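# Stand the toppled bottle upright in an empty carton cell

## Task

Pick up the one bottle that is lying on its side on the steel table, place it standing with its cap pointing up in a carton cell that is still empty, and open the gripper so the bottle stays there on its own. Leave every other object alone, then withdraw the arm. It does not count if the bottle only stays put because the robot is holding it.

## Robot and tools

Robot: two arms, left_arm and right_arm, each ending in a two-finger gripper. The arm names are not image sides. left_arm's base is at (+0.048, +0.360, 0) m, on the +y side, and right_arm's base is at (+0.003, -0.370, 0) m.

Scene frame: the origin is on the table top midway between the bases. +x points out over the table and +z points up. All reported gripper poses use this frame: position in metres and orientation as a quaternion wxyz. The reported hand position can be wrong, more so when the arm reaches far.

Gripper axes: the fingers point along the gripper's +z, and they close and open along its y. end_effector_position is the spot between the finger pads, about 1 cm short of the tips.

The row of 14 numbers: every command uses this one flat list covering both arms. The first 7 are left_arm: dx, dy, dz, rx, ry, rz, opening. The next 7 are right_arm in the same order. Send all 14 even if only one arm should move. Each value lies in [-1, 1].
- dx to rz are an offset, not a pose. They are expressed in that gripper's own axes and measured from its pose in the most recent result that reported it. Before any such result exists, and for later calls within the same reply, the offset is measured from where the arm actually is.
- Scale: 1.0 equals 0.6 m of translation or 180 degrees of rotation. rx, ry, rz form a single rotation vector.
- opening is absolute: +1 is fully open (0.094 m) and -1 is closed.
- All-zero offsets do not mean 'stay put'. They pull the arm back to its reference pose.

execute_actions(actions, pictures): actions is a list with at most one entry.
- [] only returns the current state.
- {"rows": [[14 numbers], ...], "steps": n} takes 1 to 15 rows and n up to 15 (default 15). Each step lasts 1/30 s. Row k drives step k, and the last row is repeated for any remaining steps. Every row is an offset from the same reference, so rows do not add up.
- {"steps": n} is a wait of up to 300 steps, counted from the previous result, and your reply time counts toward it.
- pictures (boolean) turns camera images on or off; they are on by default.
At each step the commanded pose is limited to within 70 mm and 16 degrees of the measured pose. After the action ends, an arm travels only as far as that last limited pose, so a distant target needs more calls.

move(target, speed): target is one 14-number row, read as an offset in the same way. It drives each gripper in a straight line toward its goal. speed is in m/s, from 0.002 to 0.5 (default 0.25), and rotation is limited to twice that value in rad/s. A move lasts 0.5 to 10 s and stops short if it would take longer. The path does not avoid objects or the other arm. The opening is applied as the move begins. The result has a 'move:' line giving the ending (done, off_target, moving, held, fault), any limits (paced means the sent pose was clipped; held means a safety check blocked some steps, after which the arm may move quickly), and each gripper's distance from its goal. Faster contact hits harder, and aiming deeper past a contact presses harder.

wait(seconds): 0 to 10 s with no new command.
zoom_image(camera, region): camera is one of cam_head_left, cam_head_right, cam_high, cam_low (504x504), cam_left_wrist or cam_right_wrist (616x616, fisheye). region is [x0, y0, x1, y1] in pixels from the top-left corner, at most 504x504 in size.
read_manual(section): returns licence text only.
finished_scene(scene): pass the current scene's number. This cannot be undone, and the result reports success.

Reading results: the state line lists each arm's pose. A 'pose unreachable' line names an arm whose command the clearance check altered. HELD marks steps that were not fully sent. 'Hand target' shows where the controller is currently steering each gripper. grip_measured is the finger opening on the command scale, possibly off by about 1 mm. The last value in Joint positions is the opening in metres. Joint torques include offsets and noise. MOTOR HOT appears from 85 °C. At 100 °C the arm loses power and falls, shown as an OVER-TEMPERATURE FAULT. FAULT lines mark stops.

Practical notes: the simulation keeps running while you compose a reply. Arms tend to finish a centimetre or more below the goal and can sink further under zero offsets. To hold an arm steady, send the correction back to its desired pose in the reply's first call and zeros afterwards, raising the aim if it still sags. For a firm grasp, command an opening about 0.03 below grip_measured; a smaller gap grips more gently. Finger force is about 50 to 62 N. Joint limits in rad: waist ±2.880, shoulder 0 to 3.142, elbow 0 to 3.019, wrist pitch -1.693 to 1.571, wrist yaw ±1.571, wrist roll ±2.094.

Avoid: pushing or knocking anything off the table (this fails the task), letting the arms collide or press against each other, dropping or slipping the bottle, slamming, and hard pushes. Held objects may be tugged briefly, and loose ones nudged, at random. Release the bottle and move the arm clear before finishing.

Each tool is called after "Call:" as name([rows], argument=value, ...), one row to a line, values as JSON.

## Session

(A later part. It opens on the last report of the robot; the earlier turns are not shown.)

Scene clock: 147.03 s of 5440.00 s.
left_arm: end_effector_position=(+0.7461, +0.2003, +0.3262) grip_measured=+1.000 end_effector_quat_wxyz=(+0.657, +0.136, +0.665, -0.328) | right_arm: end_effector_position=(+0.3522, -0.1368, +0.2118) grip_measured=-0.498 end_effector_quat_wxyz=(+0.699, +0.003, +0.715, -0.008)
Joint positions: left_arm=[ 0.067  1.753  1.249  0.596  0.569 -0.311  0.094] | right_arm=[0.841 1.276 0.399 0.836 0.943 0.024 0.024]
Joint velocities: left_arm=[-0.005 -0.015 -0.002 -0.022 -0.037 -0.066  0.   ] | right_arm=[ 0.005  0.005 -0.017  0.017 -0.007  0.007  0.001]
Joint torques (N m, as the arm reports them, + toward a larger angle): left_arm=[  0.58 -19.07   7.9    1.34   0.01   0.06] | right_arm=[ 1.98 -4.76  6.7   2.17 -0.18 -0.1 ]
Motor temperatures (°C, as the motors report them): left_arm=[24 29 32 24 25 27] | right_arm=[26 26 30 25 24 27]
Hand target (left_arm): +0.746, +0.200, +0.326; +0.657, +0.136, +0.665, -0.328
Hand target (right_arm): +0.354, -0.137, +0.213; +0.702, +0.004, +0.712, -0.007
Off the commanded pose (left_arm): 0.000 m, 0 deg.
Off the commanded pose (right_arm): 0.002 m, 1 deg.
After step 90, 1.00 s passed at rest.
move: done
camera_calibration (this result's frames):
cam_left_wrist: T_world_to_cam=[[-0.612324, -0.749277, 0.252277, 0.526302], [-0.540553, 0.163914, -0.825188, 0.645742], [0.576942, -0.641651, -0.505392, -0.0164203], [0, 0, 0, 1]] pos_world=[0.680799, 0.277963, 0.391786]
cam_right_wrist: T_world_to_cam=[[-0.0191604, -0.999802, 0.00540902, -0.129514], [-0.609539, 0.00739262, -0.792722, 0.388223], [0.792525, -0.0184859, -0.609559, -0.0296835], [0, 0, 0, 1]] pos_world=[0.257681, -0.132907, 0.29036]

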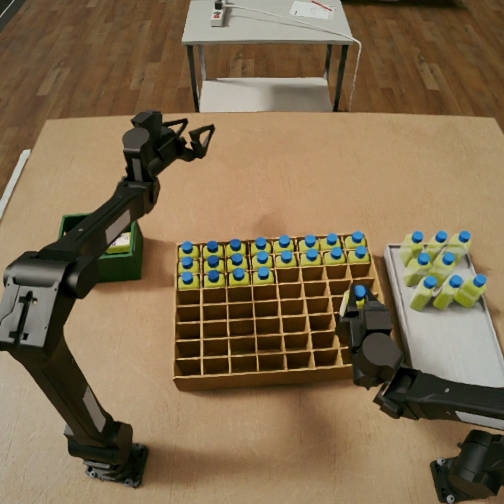

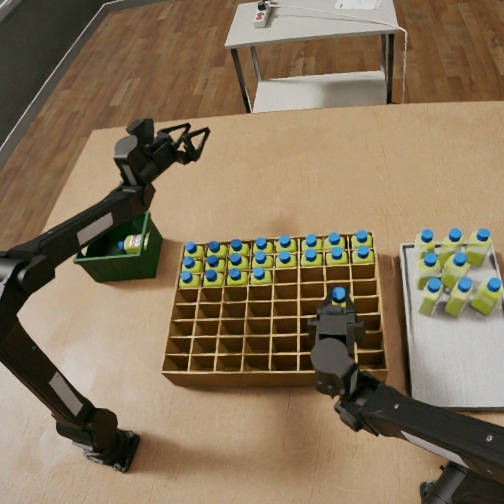

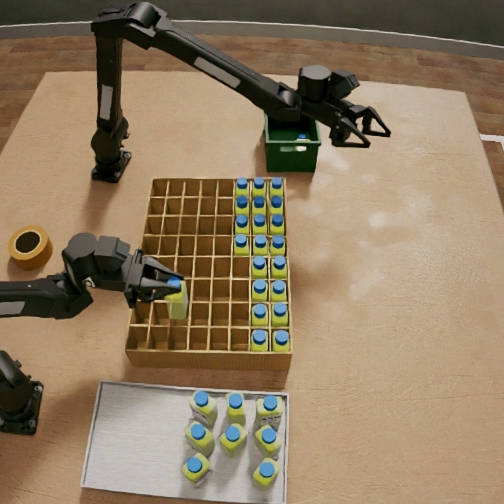

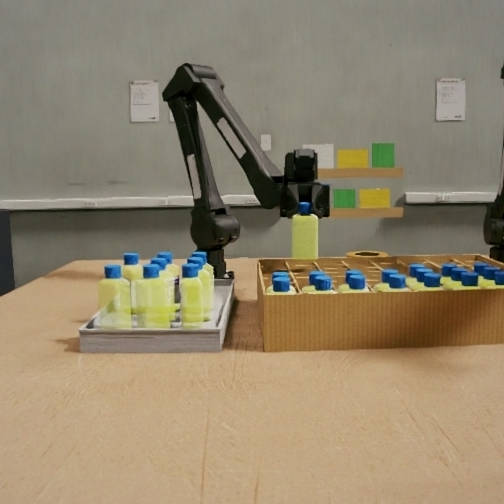

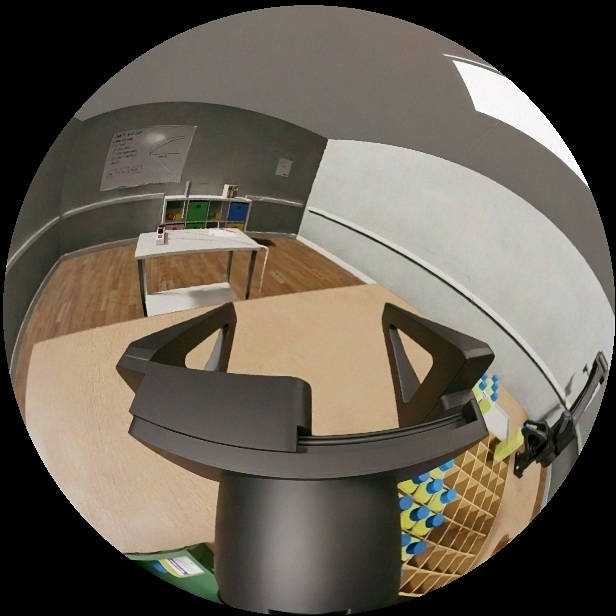

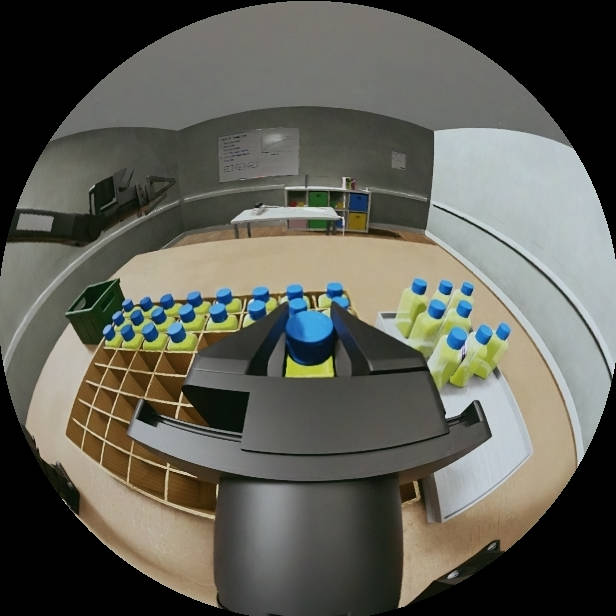

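Call:
move(target=[0,0,0,0,0,0,1,0.045,-0.003,0,0,0,0,-0.56], speed=0.015)

Call:
zoom_image(camera="cam_high", region=[140,270,220,340])

Call:
zoom_image(camera="cam_low", region=[240,200,360,310])

Scene clock: 152.57 s of 5440.00 s.
left_arm: end_effector_position=(+0.7461, +0.2003, +0.3262) grip_measured=+1.000 end_effector_quat_wxyz=(+0.657, +0.136, +0.665, -0.328) | right_arm: end_effector_position=(+0.3510, -0.1383, +0.1860) grip_measured=-0.498 end_effector_quat_wxyz=(+0.696, -0.001, +0.718, -0.012)
Joint positions: left_arm=[ 0.067  1.753  1.249  0.596  0.569 -0.311  0.094] | right_arm=[0.841 1.364 0.372 0.941 0.943 0.023 0.024]
Joint velocities: left_arm=[-0.024 -0.015  0.012  0.007  0.081 -0.022  0.   ] | right_arm=[-0.015 -0.005 -0.007 -0.012  0.007 -0.007 -0.001]
Joint torques (N m, as the arm reports them, + toward a larger angle): left_arm=[  0.41 -18.97   7.85   1.35   0.01   0.09] | right_arm=[ 1.84 -4.7   5.69  2.   -0.12  0.  ]
Motor temperatures (°C, as the motors report them): left_arm=[24 29 32 24 25 27] | right_arm=[26 26 29 25 24 27]
Hand target (left_arm): +0.746, +0.200, +0.326; +0.657, +0.136, +0.665, -0.328
Hand target (right_arm): +0.352, -0.139, +0.185; +0.698, +0.002, +0.716, -0.008
Off the commanded pose (left_arm): 0.000 m, 0 deg.
Off the commanded pose (right_arm): 0.001 m, 1 deg.
After step 90, 0.50 s passed at rest.
move: done
camera_calibration (this result's frames):
cam_left_wrist: T_world_to_cam=[[-0.612324, -0.749277, 0.252277, 0.526302], [-0.540553, 0.163914, -0.825188, 0.645742], [0.576942, -0.641651, -0.505392, -0.0164203], [0, 0, 0, 1]] pos_world=[0.680799, 0.277963, 0.391786]
cam_right_wrist: T_world_to_cam=[[-0.0190597, -0.999698, 0.015532, -0.132796], [-0.614797, -0.000532122, -0.788685, 0.367067], [0.788455, -0.0245811, -0.614601, -0.0430505], [0, 0, 0, 1]] pos_world=[0.257084, -0.133619, 0.265104]

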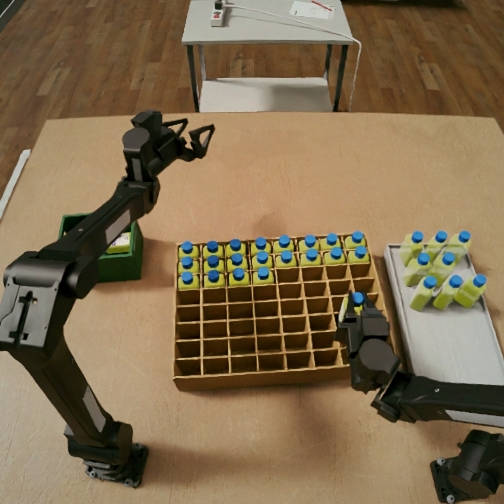

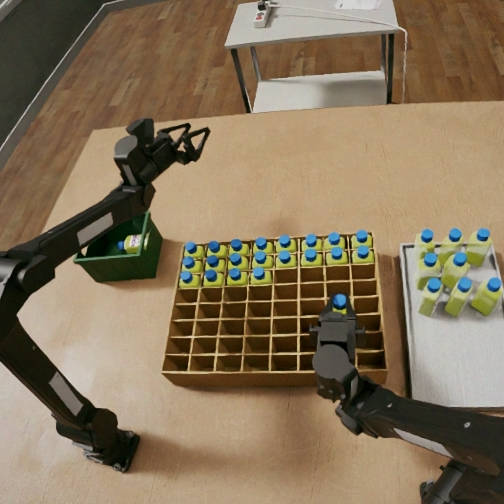

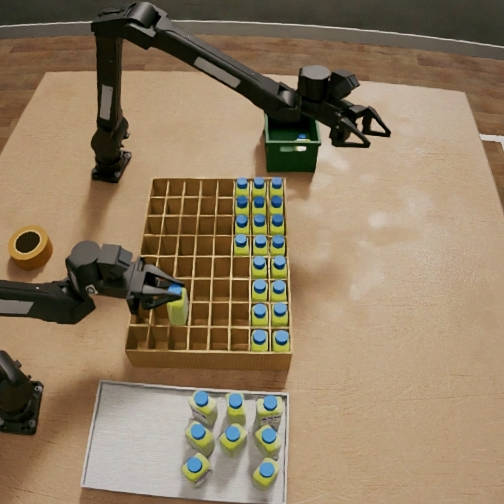

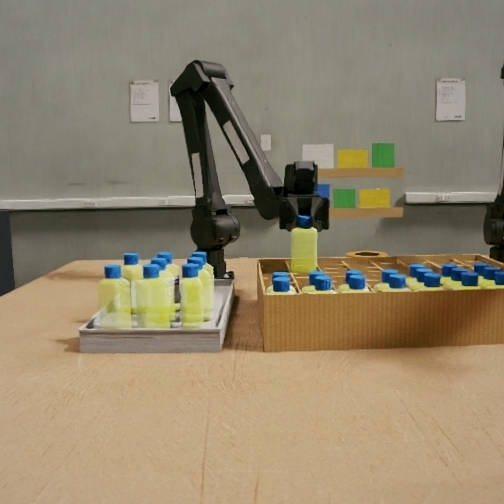

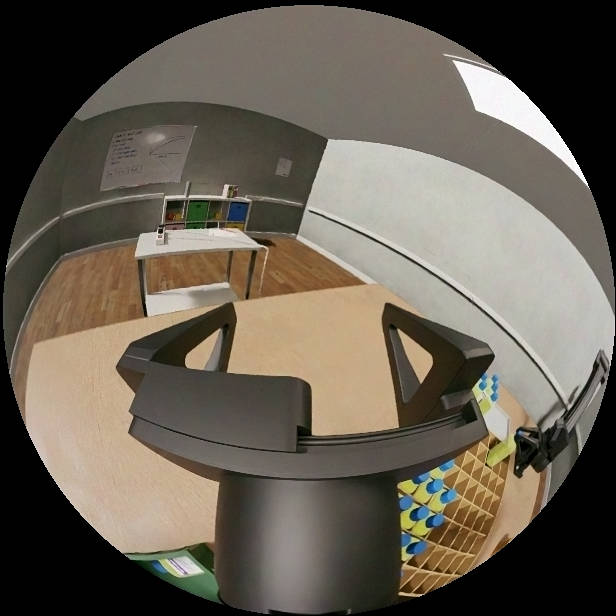

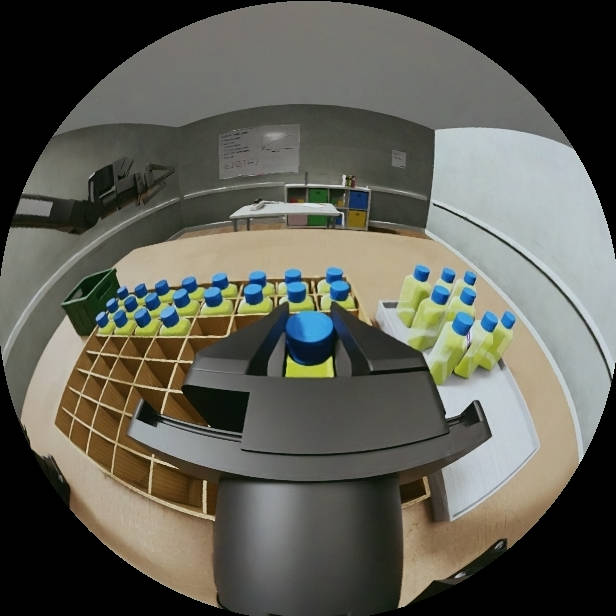

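Region (140, 270, 220, 340) of cam_high's 504x504 image, scaled by 6.300, with more detail than that image has; it fills the top 441 rows of this view, and the rest is white.

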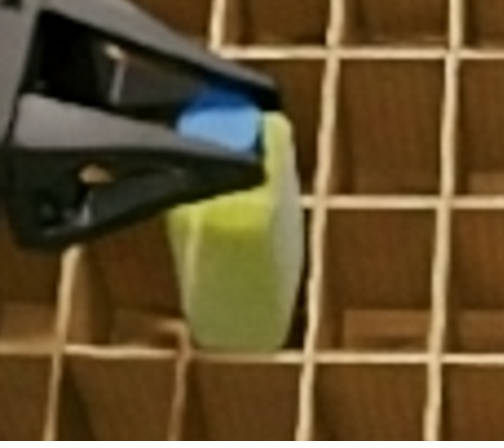

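Region (240, 200, 360, 310) of cam_low's 504x504 image, scaled by 4.200, with more detail than that image has; it fills the top 462 rows of this view, and the rest is white.

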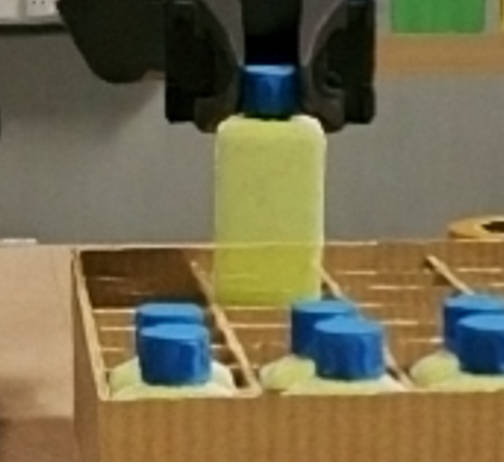

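Call:
move(target=[0,0,0,0,0,0,1,0,0.013,0.003,0,0,0.004,-0.56], speed=0.015)

Call:
zoom_image(camera="cam_low", region=[240,200,360,310])

Scene clock: 156.53 s of 5440.00 s.
left_arm: end_effector_position=(+0.7461, +0.2003, +0.3262) grip_measured=+1.000 end_effector_quat_wxyz=(+0.657, +0.136, +0.665, -0.328) | right_arm: end_effector_position=(+0.3511, -0.1392, +0.1854) grip_measured=-0.498 end_effector_quat_wxyz=(+0.696, +0.002, +0.718, -0.013)
Joint positions: left_arm=[ 0.067  1.753  1.249  0.596  0.569 -0.311  0.094] | right_arm=[0.841 1.366 0.372 0.941 0.949 0.027 0.024]
Joint velocities: left_arm=[-0.005 -0.015 -0.012  0.007 -0.007 -0.066  0.   ] | right_arm=[-0.015 -0.005 -0.017  0.002  0.022 -0.095  0.001]
Joint torques (N m, as the arm reports them, + toward a larger angle): left_arm=[  0.5  -19.07   7.78   1.38   0.02   0.09] | right_arm=[ 3.31 -4.73  7.3   1.37  0.19  0.14]
Motor temperatures (°C, as the motors report them): left_arm=[24 29 32 24 25 27] | right_arm=[26 26 29 25 24 27]
Hand target (left_arm): +0.746, +0.200, +0.326; +0.657, +0.136, +0.665, -0.328
Hand target (right_arm): +0.353, -0.131, +0.186; +0.696, +0.003, +0.718, -0.007
Off the commanded pose (left_arm): 0.000 m, 0 deg.
Off the commanded pose (right_arm): 0.009 m, 1 deg.
After step 90, 0.20 s passed at rest.
move: done
camera_calibration (this result's frames):
cam_left_wrist: T_world_to_cam=[[-0.612324, -0.749277, 0.252277, 0.526302], [-0.540553, 0.163914, -0.825188, 0.645742], [0.576942, -0.641651, -0.505392, -0.0164203], [0, 0, 0, 1]] pos_world=[0.680799, 0.277963, 0.391786]
cam_right_wrist: T_world_to_cam=[[-0.0248924, -0.999609, 0.0127538, -0.131106], [-0.615253, 0.00526318, -0.788312, 0.367519], [0.787936, -0.0274698, -0.615144, -0.0435995], [0, 0, 0, 1]] pos_world=[0.257208, -0.134186, 0.264572]

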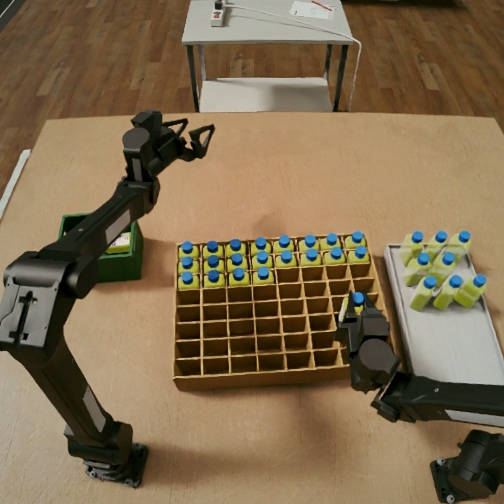

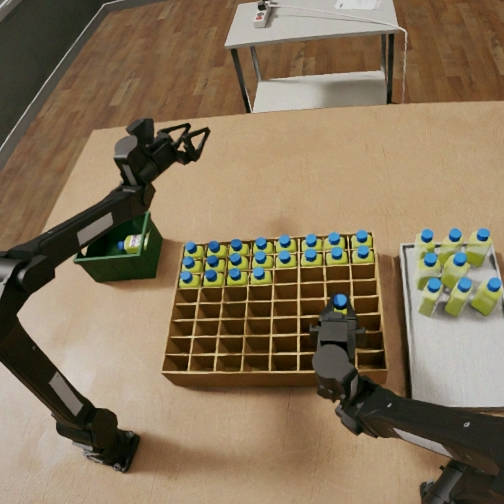

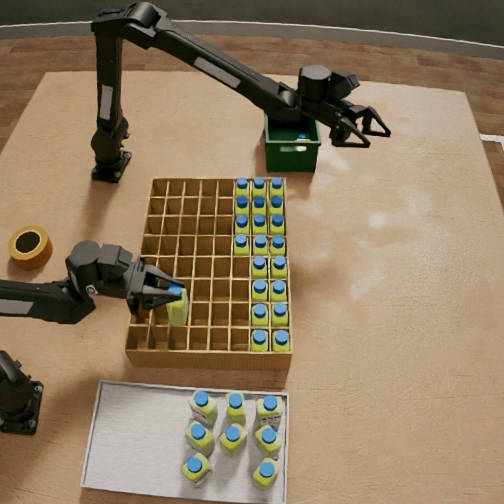

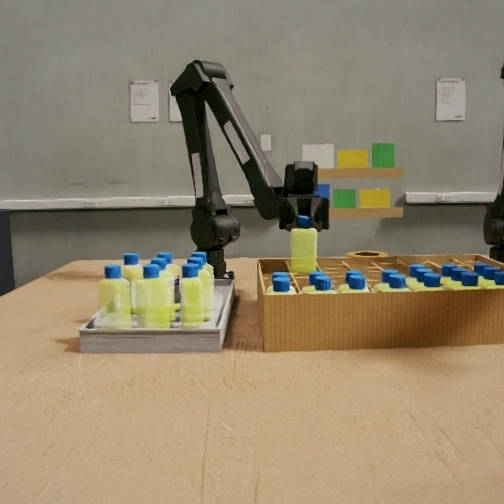

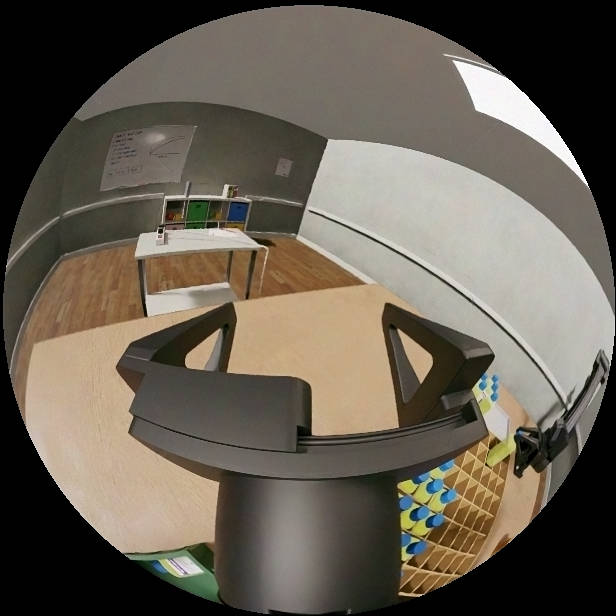

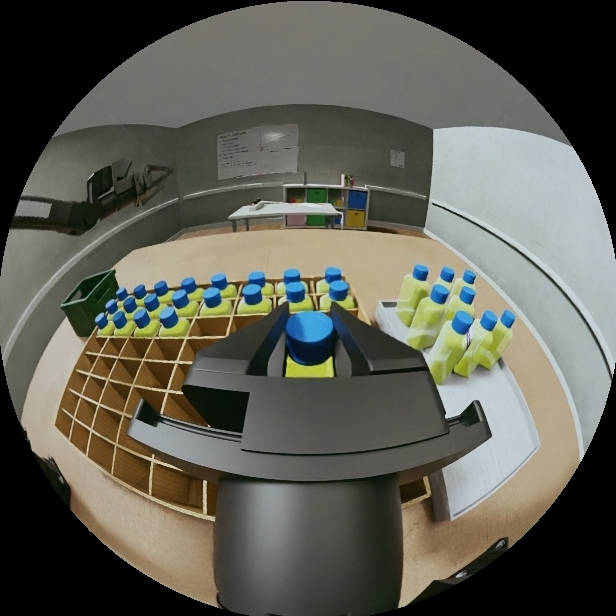

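Region (240, 200, 360, 310) of cam_low's 504x504 image, scaled by 4.200, with more detail than that image has; it fills the top 462 rows of this view, and the rest is white.

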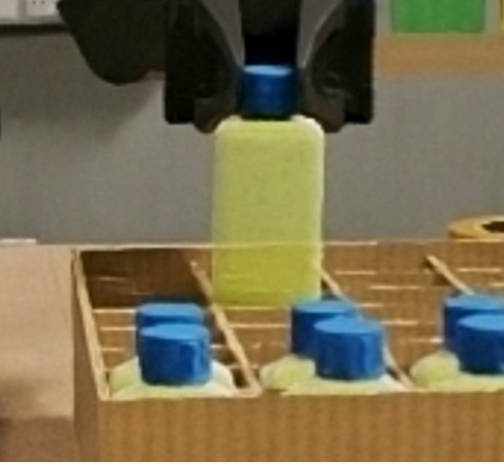

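Call:
move(target=[0,0,0,0,0,0,1,-0.004,0.028,0.003,0,0,0.004,-0.56], speed=0.015)

Call:
zoom_image(camera="cam_low", region=[240,200,360,310])

Call:
zoom_image(camera="cam_high", region=[140,270,220,340])

Scene clock: 160.40 s of 5440.00 s.
left_arm: end_effector_position=(+0.7461, +0.2003, +0.3262) grip_measured=+1.000 end_effector_quat_wxyz=(+0.657, +0.136, +0.665, -0.328) | right_arm: end_effector_position=(+0.3494, -0.1395, +0.1849) grip_measured=-0.498 end_effector_quat_wxyz=(+0.696, +0.007, +0.718, -0.019)
Joint positions: left_arm=[ 0.067  1.753  1.249  0.596  0.569 -0.311  0.094] | right_arm=[0.85  1.371 0.374 0.941 0.975 0.028 0.024]
Joint velocities: left_arm=[-0.005 -0.024 -0.002 -0.012  0.022 -0.066  0.   ] | right_arm=[ 0.005 -0.015 -0.012 -0.022  0.051 -0.022  0.   ]
Joint torques (N m, as the arm reports them, + toward a larger angle): left_arm=[  0.67 -18.79   7.78   1.27   0.     0.08] | right_arm=[ 4.01 -3.96  8.78  0.95  0.04  0.16]
Motor temperatures (°C, as the motors report them): left_arm=[24 29 32 24 25 27] | right_arm=[26 26 29 25 24 27]
Hand target (left_arm): +0.746, +0.200, +0.326; +0.657, +0.136, +0.665, -0.328
Hand target (right_arm): +0.353, -0.123, +0.188; +0.696, +0.006, +0.718, -0.009
Off the commanded pose (left_arm): 0.000 m, 0 deg.
Off the commanded pose (right_arm): 0.018 m, 1 deg.
move: off_target (right_arm)
camera_calibration (this result's frames):
cam_left_wrist: T_world_to_cam=[[-0.612324, -0.749277, 0.252277, 0.526302], [-0.540553, 0.163914, -0.825188, 0.645742], [0.576942, -0.641651, -0.505392, -0.0164203], [0, 0, 0, 1]] pos_world=[0.680799, 0.277963, 0.391786]
cam_right_wrist: T_world_to_cam=[[-0.0416517, -0.999029, 0.0143711, -0.1258], [-0.615064, 0.0143029, -0.788348, 0.367325], [0.787377, -0.0416751, -0.615062, -0.0443992], [0, 0, 0, 1]] pos_world=[0.255647, -0.132782, 0.26408]

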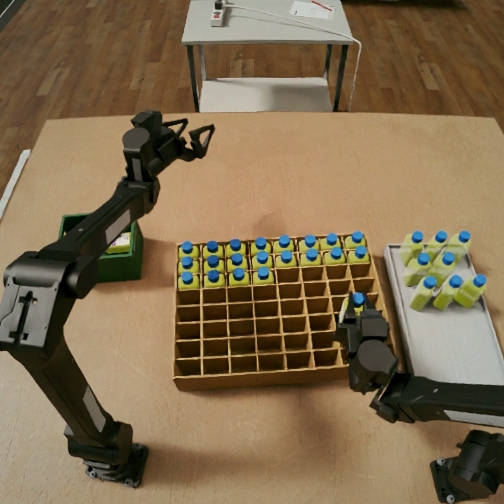

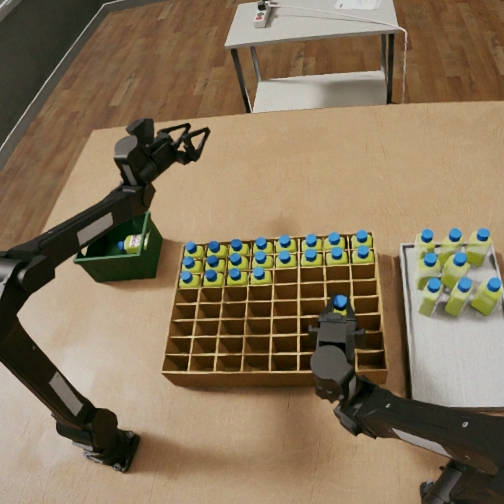

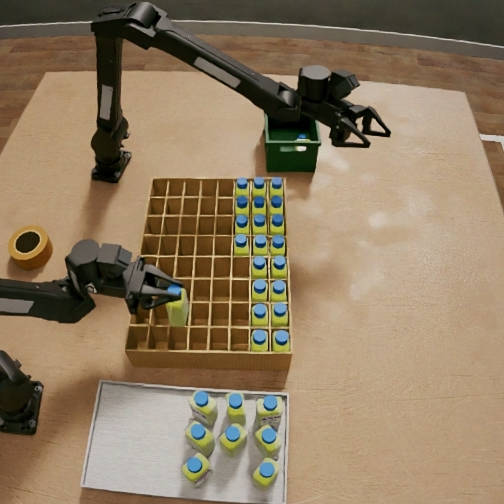

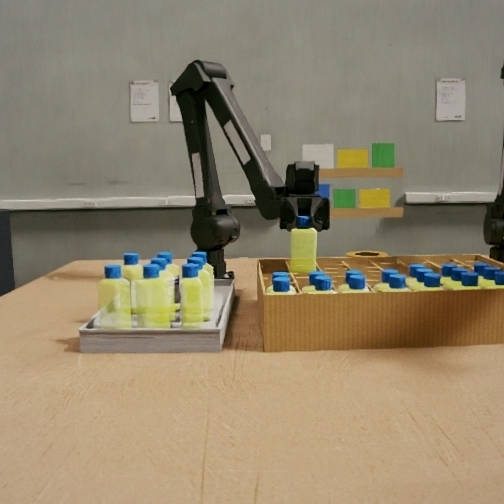

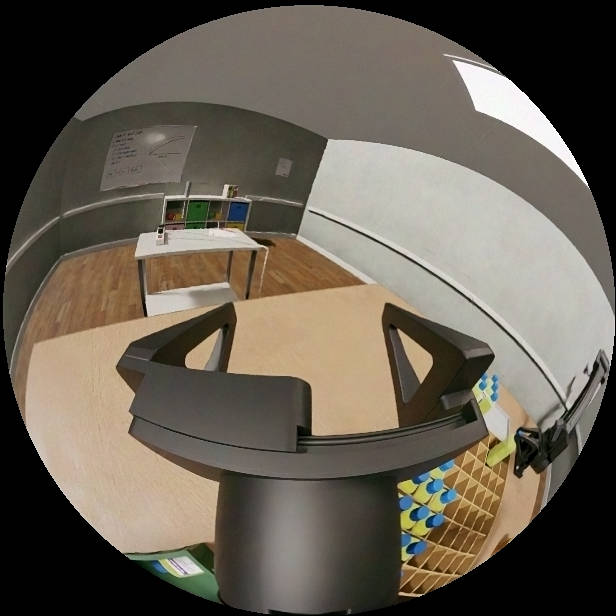

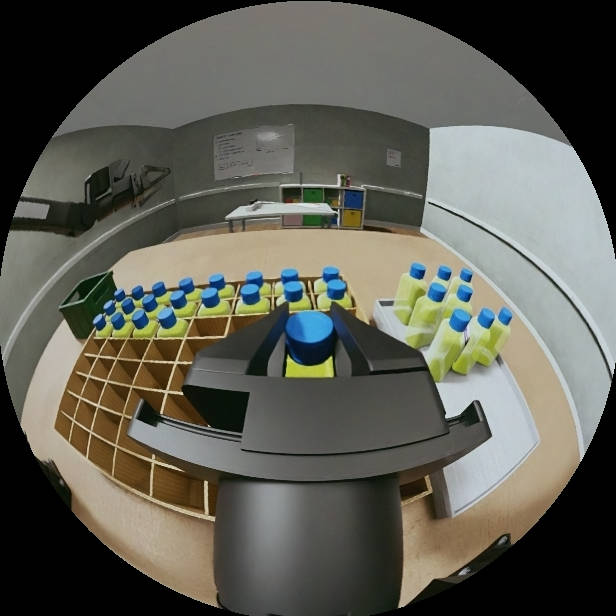

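Region (240, 200, 360, 310) of cam_low's 504x504 image, scaled by 4.200, with more detail than that image has; it fills the top 462 rows of this view, and the rest is white.

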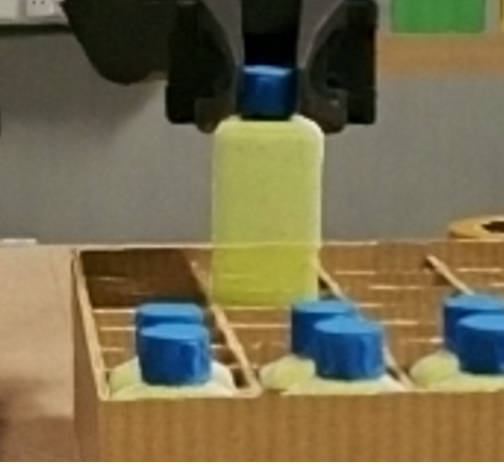

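Region (140, 270, 220, 340) of cam_high's 504x504 image, scaled by 6.300, with more detail than that image has; it fills the top 441 rows of this view, and the rest is white.

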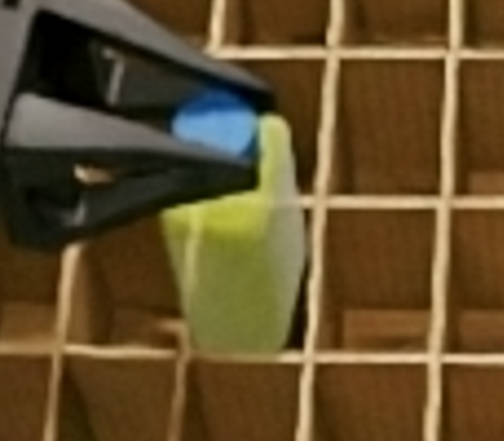

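Call:
move(target=[0,0,0,0,0,0,1,0.03,0.002,0.003,-0.008,0,0,-0.56], speed=0.015)

Call:
zoom_image(camera="cam_high", region=[140,270,220,340])

Scene clock: 164.47 s of 5440.00 s.
left_arm: end_effector_position=(+0.7461, +0.2003, +0.3262) grip_measured=+1.000 end_effector_quat_wxyz=(+0.657, +0.136, +0.665, -0.328) | right_arm: end_effector_position=(+0.3489, -0.1348, +0.1682) grip_measured=-0.498 end_effector_quat_wxyz=(+0.694, -0.007, +0.720, -0.010)
Joint positions: left_arm=[ 0.067  1.753  1.249  0.596  0.569 -0.311  0.094] | right_arm=[0.85  1.433 0.36  1.009 0.942 0.027 0.024]
Joint velocities: left_arm=[-0.015  0.005  0.012 -0.002  0.007 -0.051  0.   ] | right_arm=[-0.005 -0.005 -0.027  0.002  0.037  0.007 -0.001]
Joint torques (N m, as the arm reports them, + toward a larger angle): left_arm=[  0.45 -18.85   7.85   1.38   0.     0.09] | right_arm=[ 1.26 -5.18  5.17  2.16 -0.14 -0.01]
Motor temperatures (°C, as the motors report them): left_arm=[24 29 32 24 25 27] | right_arm=[26 26 29 25 24 27]
Hand target (left_arm): +0.746, +0.200, +0.326; +0.657, +0.136, +0.665, -0.328
Hand target (right_arm): +0.351, -0.139, +0.167; +0.695, -0.001, +0.718, -0.011
Off the commanded pose (left_arm): 0.000 m, 0 deg.
Off the commanded pose (right_arm): 0.005 m, 1 deg.
move: done
camera_calibration (this result's frames):
cam_left_wrist: T_world_to_cam=[[-0.612324, -0.749277, 0.252277, 0.526302], [-0.540553, 0.163914, -0.825188, 0.645742], [0.576942, -0.641651, -0.505392, -0.0164203], [0, 0, 0, 1]] pos_world=[0.680799, 0.277963, 0.391786]
cam_right_wrist: T_world_to_cam=[[-0.00875411, -0.999734, 0.0213603, -0.133579], [-0.620097, -0.0113306, -0.784443, 0.351431], [0.784476, -0.0201126, -0.619833, -0.049322], [0, 0, 0, 1]] pos_world=[0.255444, -0.130553, 0.247959]

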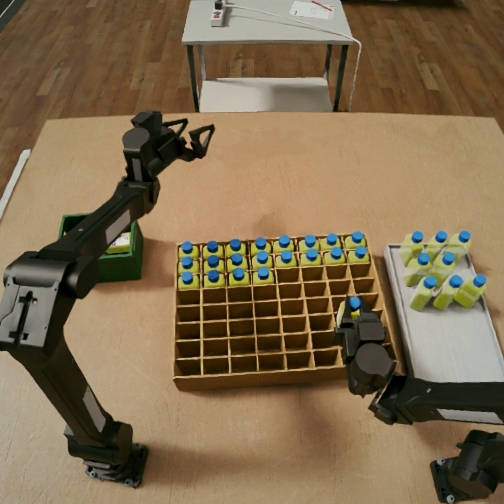

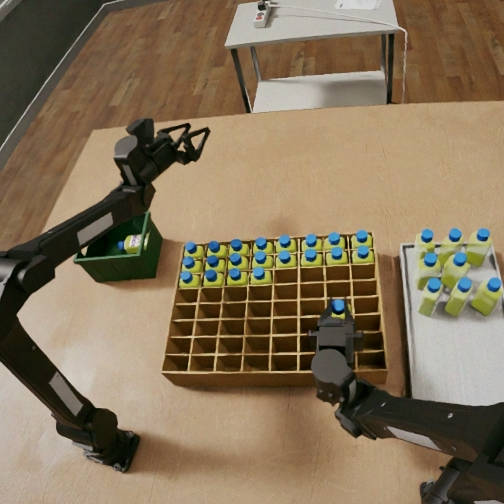

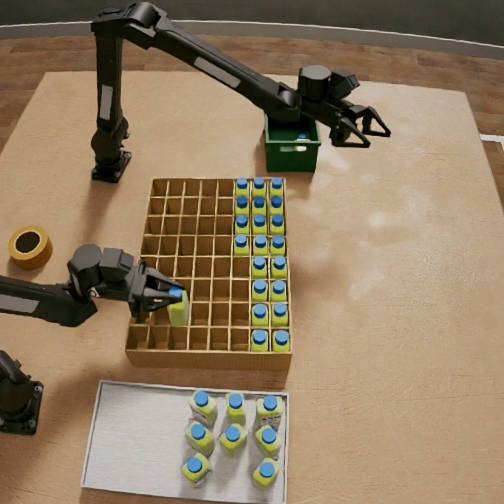

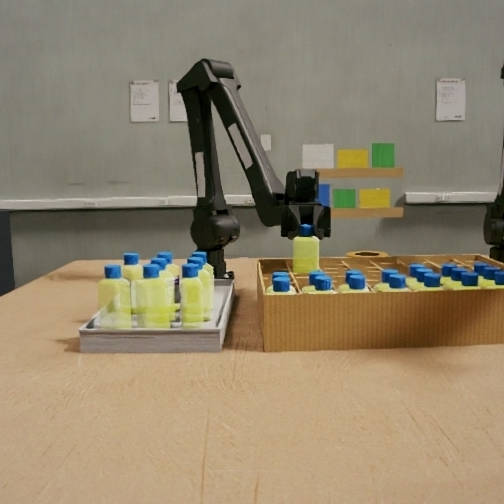

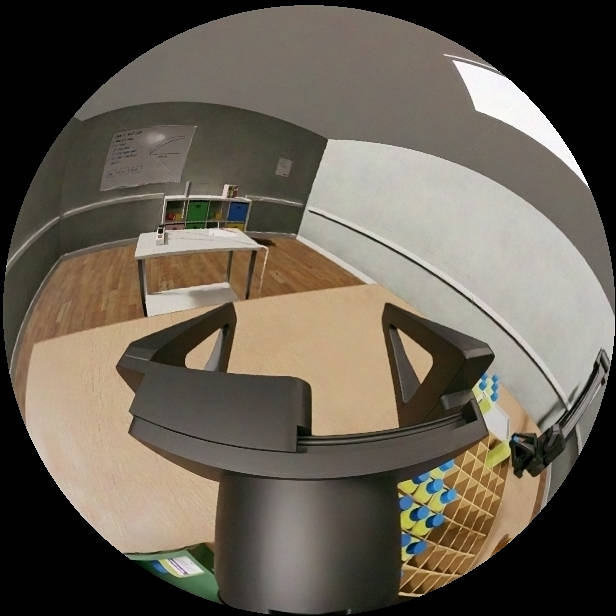

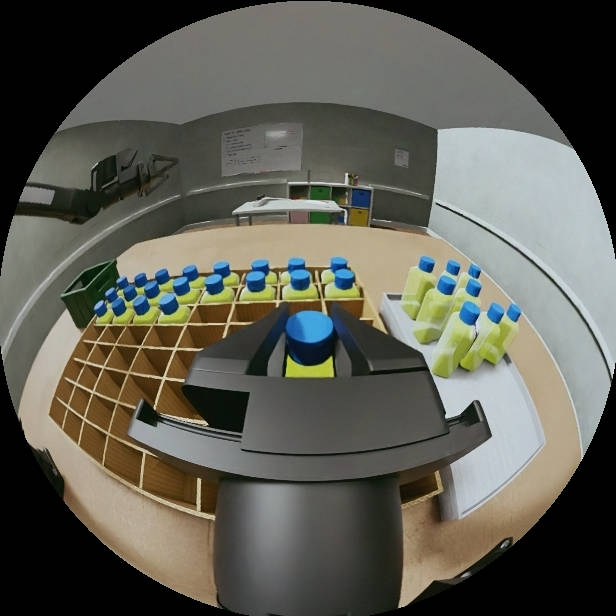

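Region (140, 270, 220, 340) of cam_high's 504x504 image, scaled by 6.300, with more detail than that image has; it fills the top 441 rows of this view, and the rest is white.

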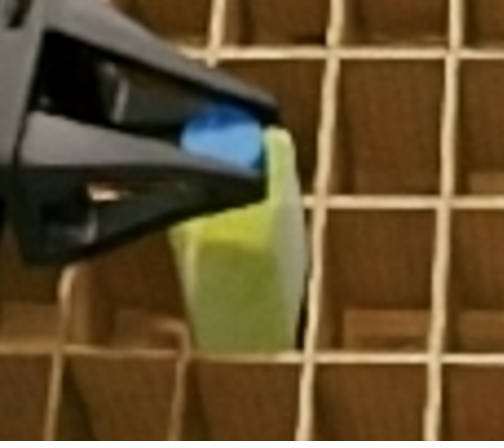

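It's in. Descend further (printed z seems ~2 cm low for this arm; seated unknown).

Call:
move(target=[0,0,0,0,0,0,1,0.06,0,0.002,0,0,0,-0.56], speed=0.025)

Call:
zoom_image(camera="cam_low", region=[240,170,380,310])

Scene clock: 167.80 s of 5440.00 s.
left_arm: end_effector_position=(+0.7461, +0.2003, +0.3262) grip_measured=+1.000 end_effector_quat_wxyz=(+0.657, +0.136, +0.665, -0.328) | right_arm: end_effector_position=(+0.3494, -0.1341, +0.1332) grip_measured=-0.498 end_effector_quat_wxyz=(+0.692, -0.010, +0.722, -0.013)
Joint positions: left_arm=[ 0.067  1.753  1.249  0.596  0.569 -0.311  0.094] | right_arm=[0.85  1.591 0.349 1.169 0.942 0.027 0.024]
Joint velocities: left_arm=[-0.005 -0.024  0.002  0.007 -0.007  0.066  0.   ] | right_arm=[-0.005  0.005 -0.002 -0.002 -0.007  0.022 -0.   ]
Joint torques (N m, as the arm reports them, + toward a larger angle): left_arm=[  0.45 -19.13   7.79   1.32   0.02   0.07] | right_arm=[ 1.86 -6.23  3.78  1.93 -0.07  0.01]
Motor temperatures (°C, as the motors report them): left_arm=[24 29 32 24 25 27] | right_arm=[26 26 28 25 24 27]
Hand target (left_arm): +0.746, +0.200, +0.326; +0.657, +0.136, +0.665, -0.328
Hand target (right_arm): +0.349, -0.136, +0.132; +0.694, -0.007, +0.720, -0.010
Off the commanded pose (left_arm): 0.000 m, 0 deg.
Off the commanded pose (right_arm): 0.002 m, 1 deg.
move: done
camera_calibration (this result's frames):
cam_left_wrist: T_world_to_cam=[[-0.612324, -0.749277, 0.252277, 0.526302], [-0.540553, 0.163914, -0.825188, 0.645742], [0.576942, -0.641651, -0.505392, -0.0164203], [0, 0, 0, 1]] pos_world=[0.680799, 0.277963, 0.391786]
cam_right_wrist: T_world_to_cam=[[-0.00859844, -0.999522, 0.0297124, -0.133289], [-0.624867, -0.017827, -0.780527, 0.324554], [0.780684, -0.0252776, -0.624415, -0.070158], [0, 0, 0, 1]] pos_world=[0.256428, -0.129213, 0.213476]

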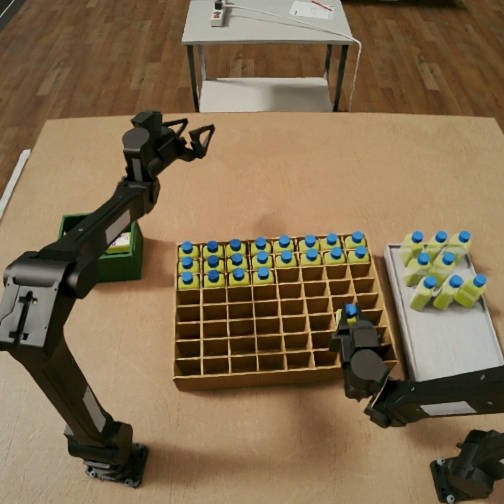

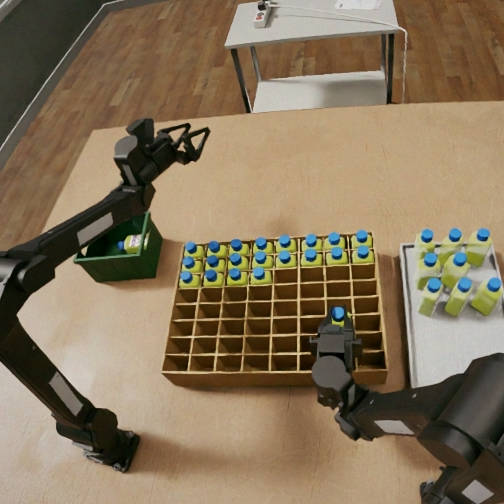

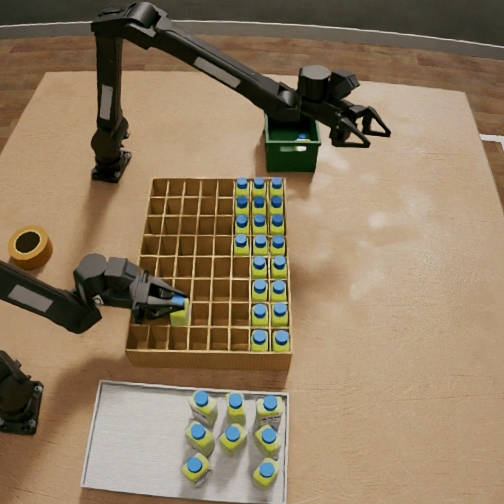

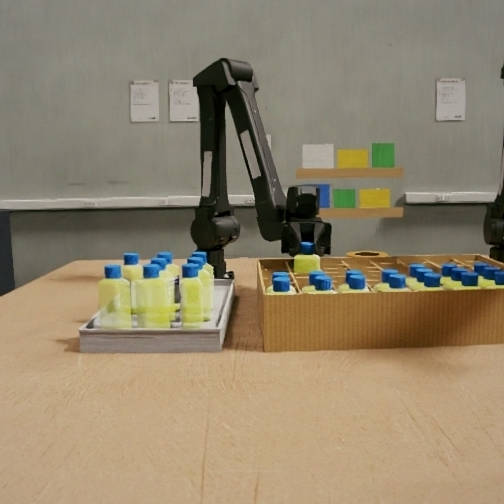

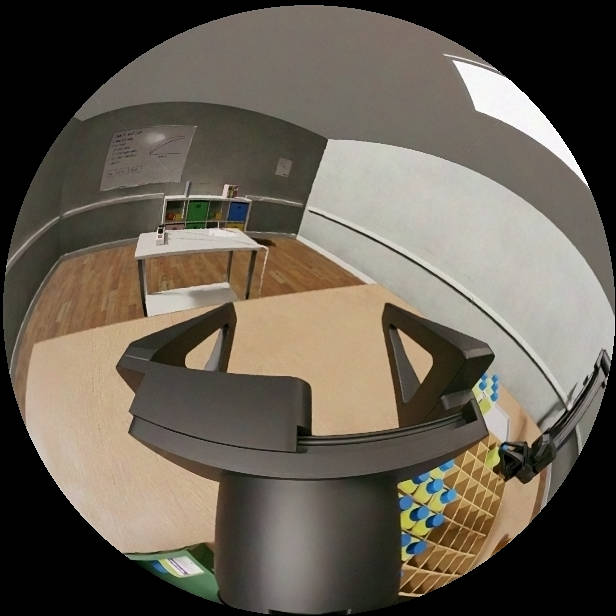

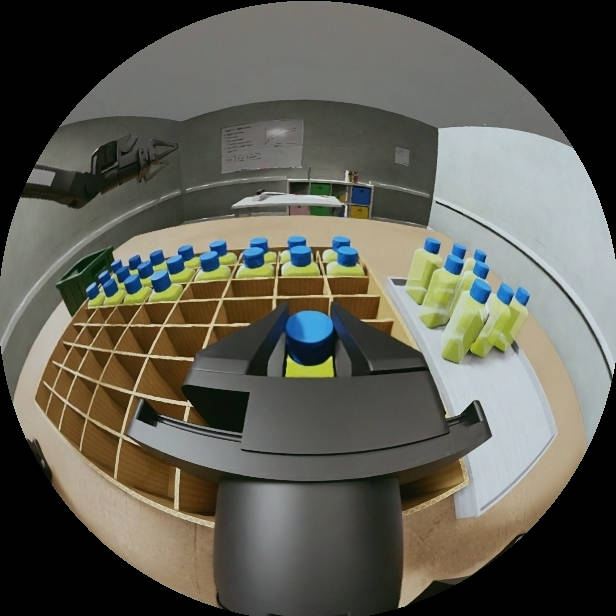

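Region (240, 170, 380, 310) of cam_low's 504x504 image, scaled by 3.600, with more detail than that image has.

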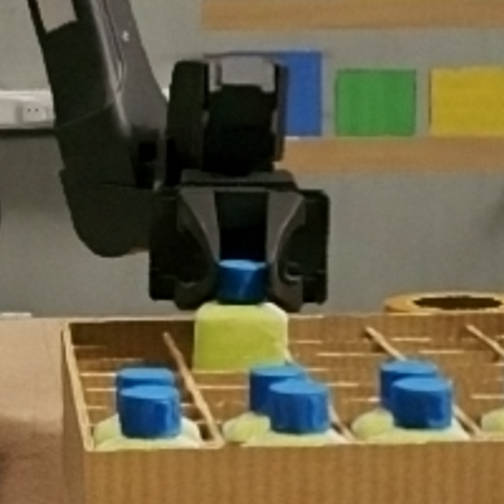

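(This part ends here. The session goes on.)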